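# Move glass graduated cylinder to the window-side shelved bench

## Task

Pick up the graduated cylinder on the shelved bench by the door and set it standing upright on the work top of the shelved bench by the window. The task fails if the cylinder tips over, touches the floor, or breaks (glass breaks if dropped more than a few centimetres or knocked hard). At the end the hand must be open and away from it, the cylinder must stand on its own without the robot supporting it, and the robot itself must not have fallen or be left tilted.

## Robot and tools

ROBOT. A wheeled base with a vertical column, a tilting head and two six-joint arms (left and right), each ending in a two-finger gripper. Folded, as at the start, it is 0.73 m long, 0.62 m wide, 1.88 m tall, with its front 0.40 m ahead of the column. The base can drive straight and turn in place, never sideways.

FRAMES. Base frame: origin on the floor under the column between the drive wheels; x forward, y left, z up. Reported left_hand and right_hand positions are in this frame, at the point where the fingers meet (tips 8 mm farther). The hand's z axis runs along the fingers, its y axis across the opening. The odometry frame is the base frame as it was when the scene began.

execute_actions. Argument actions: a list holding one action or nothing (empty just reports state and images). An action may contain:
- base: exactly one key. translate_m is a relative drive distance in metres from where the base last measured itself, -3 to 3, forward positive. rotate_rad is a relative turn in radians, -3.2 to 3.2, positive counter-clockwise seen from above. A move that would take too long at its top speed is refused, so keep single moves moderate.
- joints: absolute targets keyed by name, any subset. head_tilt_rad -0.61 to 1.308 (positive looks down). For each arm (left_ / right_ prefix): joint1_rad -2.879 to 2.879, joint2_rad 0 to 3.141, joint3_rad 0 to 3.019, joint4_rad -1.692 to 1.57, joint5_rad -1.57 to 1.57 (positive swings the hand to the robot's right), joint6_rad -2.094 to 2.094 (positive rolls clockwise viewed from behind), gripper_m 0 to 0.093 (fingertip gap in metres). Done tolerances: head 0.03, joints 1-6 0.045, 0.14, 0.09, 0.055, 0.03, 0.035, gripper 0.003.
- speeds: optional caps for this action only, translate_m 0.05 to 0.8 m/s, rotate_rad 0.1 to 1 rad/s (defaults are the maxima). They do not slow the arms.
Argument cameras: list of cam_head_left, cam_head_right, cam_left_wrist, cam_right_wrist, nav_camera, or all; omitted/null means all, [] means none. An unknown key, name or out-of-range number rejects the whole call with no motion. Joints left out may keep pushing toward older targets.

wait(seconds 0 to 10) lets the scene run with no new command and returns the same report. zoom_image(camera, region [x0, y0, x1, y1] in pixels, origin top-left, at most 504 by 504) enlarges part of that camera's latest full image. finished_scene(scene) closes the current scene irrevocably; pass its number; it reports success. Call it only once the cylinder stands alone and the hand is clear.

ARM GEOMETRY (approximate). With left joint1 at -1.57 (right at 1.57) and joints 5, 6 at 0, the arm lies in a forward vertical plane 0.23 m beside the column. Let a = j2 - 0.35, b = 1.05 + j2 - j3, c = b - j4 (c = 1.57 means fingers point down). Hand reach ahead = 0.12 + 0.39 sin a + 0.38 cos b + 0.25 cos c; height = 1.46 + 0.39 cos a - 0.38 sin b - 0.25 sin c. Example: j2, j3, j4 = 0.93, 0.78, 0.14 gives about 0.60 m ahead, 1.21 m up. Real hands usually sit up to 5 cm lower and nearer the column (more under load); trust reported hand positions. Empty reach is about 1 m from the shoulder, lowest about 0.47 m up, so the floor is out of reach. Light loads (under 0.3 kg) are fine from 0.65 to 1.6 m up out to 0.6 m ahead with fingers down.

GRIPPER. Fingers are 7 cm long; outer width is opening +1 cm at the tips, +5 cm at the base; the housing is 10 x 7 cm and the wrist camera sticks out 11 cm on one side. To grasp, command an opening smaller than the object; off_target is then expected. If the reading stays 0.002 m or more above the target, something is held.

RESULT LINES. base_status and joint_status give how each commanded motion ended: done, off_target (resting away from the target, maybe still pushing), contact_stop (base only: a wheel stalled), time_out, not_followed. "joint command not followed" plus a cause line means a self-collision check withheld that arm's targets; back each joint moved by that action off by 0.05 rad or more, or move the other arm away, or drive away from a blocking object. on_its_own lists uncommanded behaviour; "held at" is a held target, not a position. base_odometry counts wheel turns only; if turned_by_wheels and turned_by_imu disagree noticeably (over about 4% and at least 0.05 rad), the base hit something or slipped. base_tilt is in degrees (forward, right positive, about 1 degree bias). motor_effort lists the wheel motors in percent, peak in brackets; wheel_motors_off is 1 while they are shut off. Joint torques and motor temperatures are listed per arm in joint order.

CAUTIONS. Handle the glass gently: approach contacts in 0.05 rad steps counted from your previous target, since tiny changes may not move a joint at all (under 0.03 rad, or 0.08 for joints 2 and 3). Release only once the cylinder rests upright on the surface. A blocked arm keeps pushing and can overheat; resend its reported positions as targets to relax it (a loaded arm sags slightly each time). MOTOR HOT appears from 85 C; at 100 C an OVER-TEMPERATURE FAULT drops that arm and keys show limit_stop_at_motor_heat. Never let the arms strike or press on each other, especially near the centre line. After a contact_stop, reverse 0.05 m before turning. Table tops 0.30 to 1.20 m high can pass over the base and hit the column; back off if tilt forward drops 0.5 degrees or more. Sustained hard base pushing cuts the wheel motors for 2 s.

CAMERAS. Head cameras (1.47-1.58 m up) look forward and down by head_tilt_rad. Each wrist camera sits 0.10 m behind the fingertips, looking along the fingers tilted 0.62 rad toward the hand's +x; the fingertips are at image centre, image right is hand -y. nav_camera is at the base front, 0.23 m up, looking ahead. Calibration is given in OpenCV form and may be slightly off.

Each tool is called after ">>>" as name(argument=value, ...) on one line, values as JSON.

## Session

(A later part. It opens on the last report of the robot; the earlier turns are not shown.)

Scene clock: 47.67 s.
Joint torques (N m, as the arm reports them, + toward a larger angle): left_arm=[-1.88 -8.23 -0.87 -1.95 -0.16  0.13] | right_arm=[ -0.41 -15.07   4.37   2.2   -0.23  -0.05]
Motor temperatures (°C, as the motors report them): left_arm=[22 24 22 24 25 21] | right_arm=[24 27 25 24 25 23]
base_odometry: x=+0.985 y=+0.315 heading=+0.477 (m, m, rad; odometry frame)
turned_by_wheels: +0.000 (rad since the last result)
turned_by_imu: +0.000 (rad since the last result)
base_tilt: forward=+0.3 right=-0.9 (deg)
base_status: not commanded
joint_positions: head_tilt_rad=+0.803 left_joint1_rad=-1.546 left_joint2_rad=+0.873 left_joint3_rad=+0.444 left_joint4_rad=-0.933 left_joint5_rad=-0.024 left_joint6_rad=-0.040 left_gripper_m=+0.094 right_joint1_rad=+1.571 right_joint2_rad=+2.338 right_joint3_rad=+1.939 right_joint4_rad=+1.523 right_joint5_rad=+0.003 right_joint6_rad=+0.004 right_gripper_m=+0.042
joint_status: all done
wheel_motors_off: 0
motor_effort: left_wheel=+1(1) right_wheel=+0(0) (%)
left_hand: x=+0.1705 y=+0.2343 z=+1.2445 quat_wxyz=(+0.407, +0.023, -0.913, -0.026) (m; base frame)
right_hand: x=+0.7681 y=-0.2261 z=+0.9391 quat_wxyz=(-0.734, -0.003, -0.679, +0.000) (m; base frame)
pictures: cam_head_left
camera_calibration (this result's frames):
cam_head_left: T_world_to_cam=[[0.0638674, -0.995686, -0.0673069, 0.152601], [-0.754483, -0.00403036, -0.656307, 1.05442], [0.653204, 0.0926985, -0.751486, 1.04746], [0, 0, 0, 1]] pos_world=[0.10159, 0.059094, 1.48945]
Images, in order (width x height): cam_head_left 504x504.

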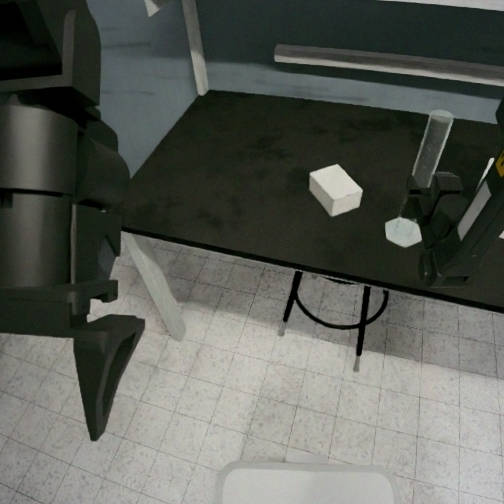

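>>> execute_actions(actions=[{"joints":{"right_gripper_m":0.093,"right_joint2_rad":2.31,"right_joint3_rad":1.88}}], cameras=[])

>>> execute_actions(actions=[{"base":{"translate_m":-0.4},"speeds":{"translate_m":0.3}}], cameras=["cam_head_left"])

Scene clock: 48.73 s.
Joint torques (N m, as the arm reports them, + toward a larger angle): left_arm=[-0.94 -8.42 -1.04 -1.78 -0.1   0.08] | right_arm=[ -0.45 -18.8    2.9    2.17  -0.23  -0.04]
Motor temperatures (°C, as the motors report them): left_arm=[22 24 22 24 25 21] | right_arm=[24 27 25 24 25 23]
base_odometry: x=+0.985 y=+0.315 heading=+0.477 (m, m, rad; odometry frame)
turned_by_wheels: +0.000 (rad since the last result)
turned_by_imu: +0.000 (rad since the last result)
base_tilt: forward=+0.3 right=-0.9 (deg)
base_status: not commanded
joint_positions: head_tilt_rad=+0.803 left_joint1_rad=-1.546 left_joint2_rad=+0.873 left_joint3_rad=+0.444 left_joint4_rad=-0.933 left_joint5_rad=-0.024 left_joint6_rad=-0.040 left_gripper_m=+0.094 right_joint1_rad=+1.571 right_joint2_rad=+2.317 right_joint3_rad=+1.882 right_joint4_rad=+1.525 right_joint5_rad=+0.003 right_joint6_rad=+0.004 right_gripper_m=+0.093
joint_status: all done
wheel_motors_off: 0
motor_effort: left_wheel=+0(0) right_wheel=+0(0) (%)
left_hand: x=+0.1705 y=+0.2343 z=+1.2445 quat_wxyz=(+0.407, +0.023, -0.913, -0.026) (m; base frame)
right_hand: x=+0.7582 y=-0.2261 z=+0.9365 quat_wxyz=(-0.722, -0.003, -0.692, +0.000) (m; base frame)
pictures: none
No camera images: the call's "cameras" was empty. Leave "cameras" out to get every camera's image.

Scene clock: 51.27 s.
Joint torques (N m, as the arm reports them, + toward a larger angle): left_arm=[-0.82 -8.44 -1.14 -1.75 -0.18  0.08] | right_arm=[ -0.6  -18.8    3.13   2.19  -0.23  -0.05]
Motor temperatures (°C, as the motors report them): left_arm=[22 24 22 24 25 21] | right_arm=[24 27 25 24 25 23]
base_odometry: x=+0.630 y=+0.132 heading=+0.478 (m, m, rad; odometry frame)
turned_by_wheels: +0.001 (rad since the last result)
turned_by_imu: +0.000 (rad since the last result)
base_tilt: forward=+0.3 right=-0.9 (deg)
base_status: done
joint_positions: head_tilt_rad=+0.803 left_joint1_rad=-1.546 left_joint2_rad=+0.873 left_joint3_rad=+0.443 left_joint4_rad=-0.933 left_joint5_rad=-0.024 left_joint6_rad=-0.040 left_gripper_m=+0.094 right_joint1_rad=+1.571 right_joint2_rad=+2.315 right_joint3_rad=+1.880 right_joint4_rad=+1.525 right_joint5_rad=+0.003 right_joint6_rad=+0.004 right_gripper_m=+0.093
joint_status: not commanded
wheel_motors_off: 0
motor_effort: left_wheel=+1(44) right_wheel=-2(31) (%)
left_hand: x=+0.1699 y=+0.2343 z=+1.2446 quat_wxyz=(+0.407, +0.023, -0.913, -0.026) (m; base frame)
right_hand: x=+0.7583 y=-0.2261 z=+0.9371 quat_wxyz=(-0.722, -0.003, -0.692, +0.000) (m; base frame)
pictures: cam_head_left
camera_calibration (this result's frames):
cam_head_left: T_world_to_cam=[[0.0638646, -0.995686, -0.0673096, 0.152605], [-0.754511, -0.00403036, -0.656274, 1.05437], [0.653172, 0.0926985, -0.751514, 1.04751], [0, 0, 0, 1]] pos_world=[0.101588, 0.059094, 1.48945]
Images, in order (width x height): cam_head_left 504x504.

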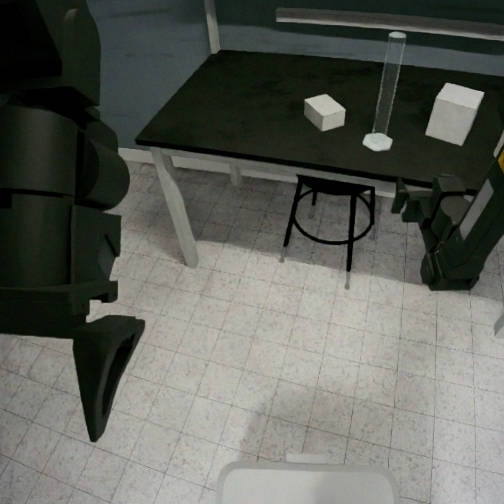

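>>> finished_scene(scene=2)

The scene is finished: the task was done.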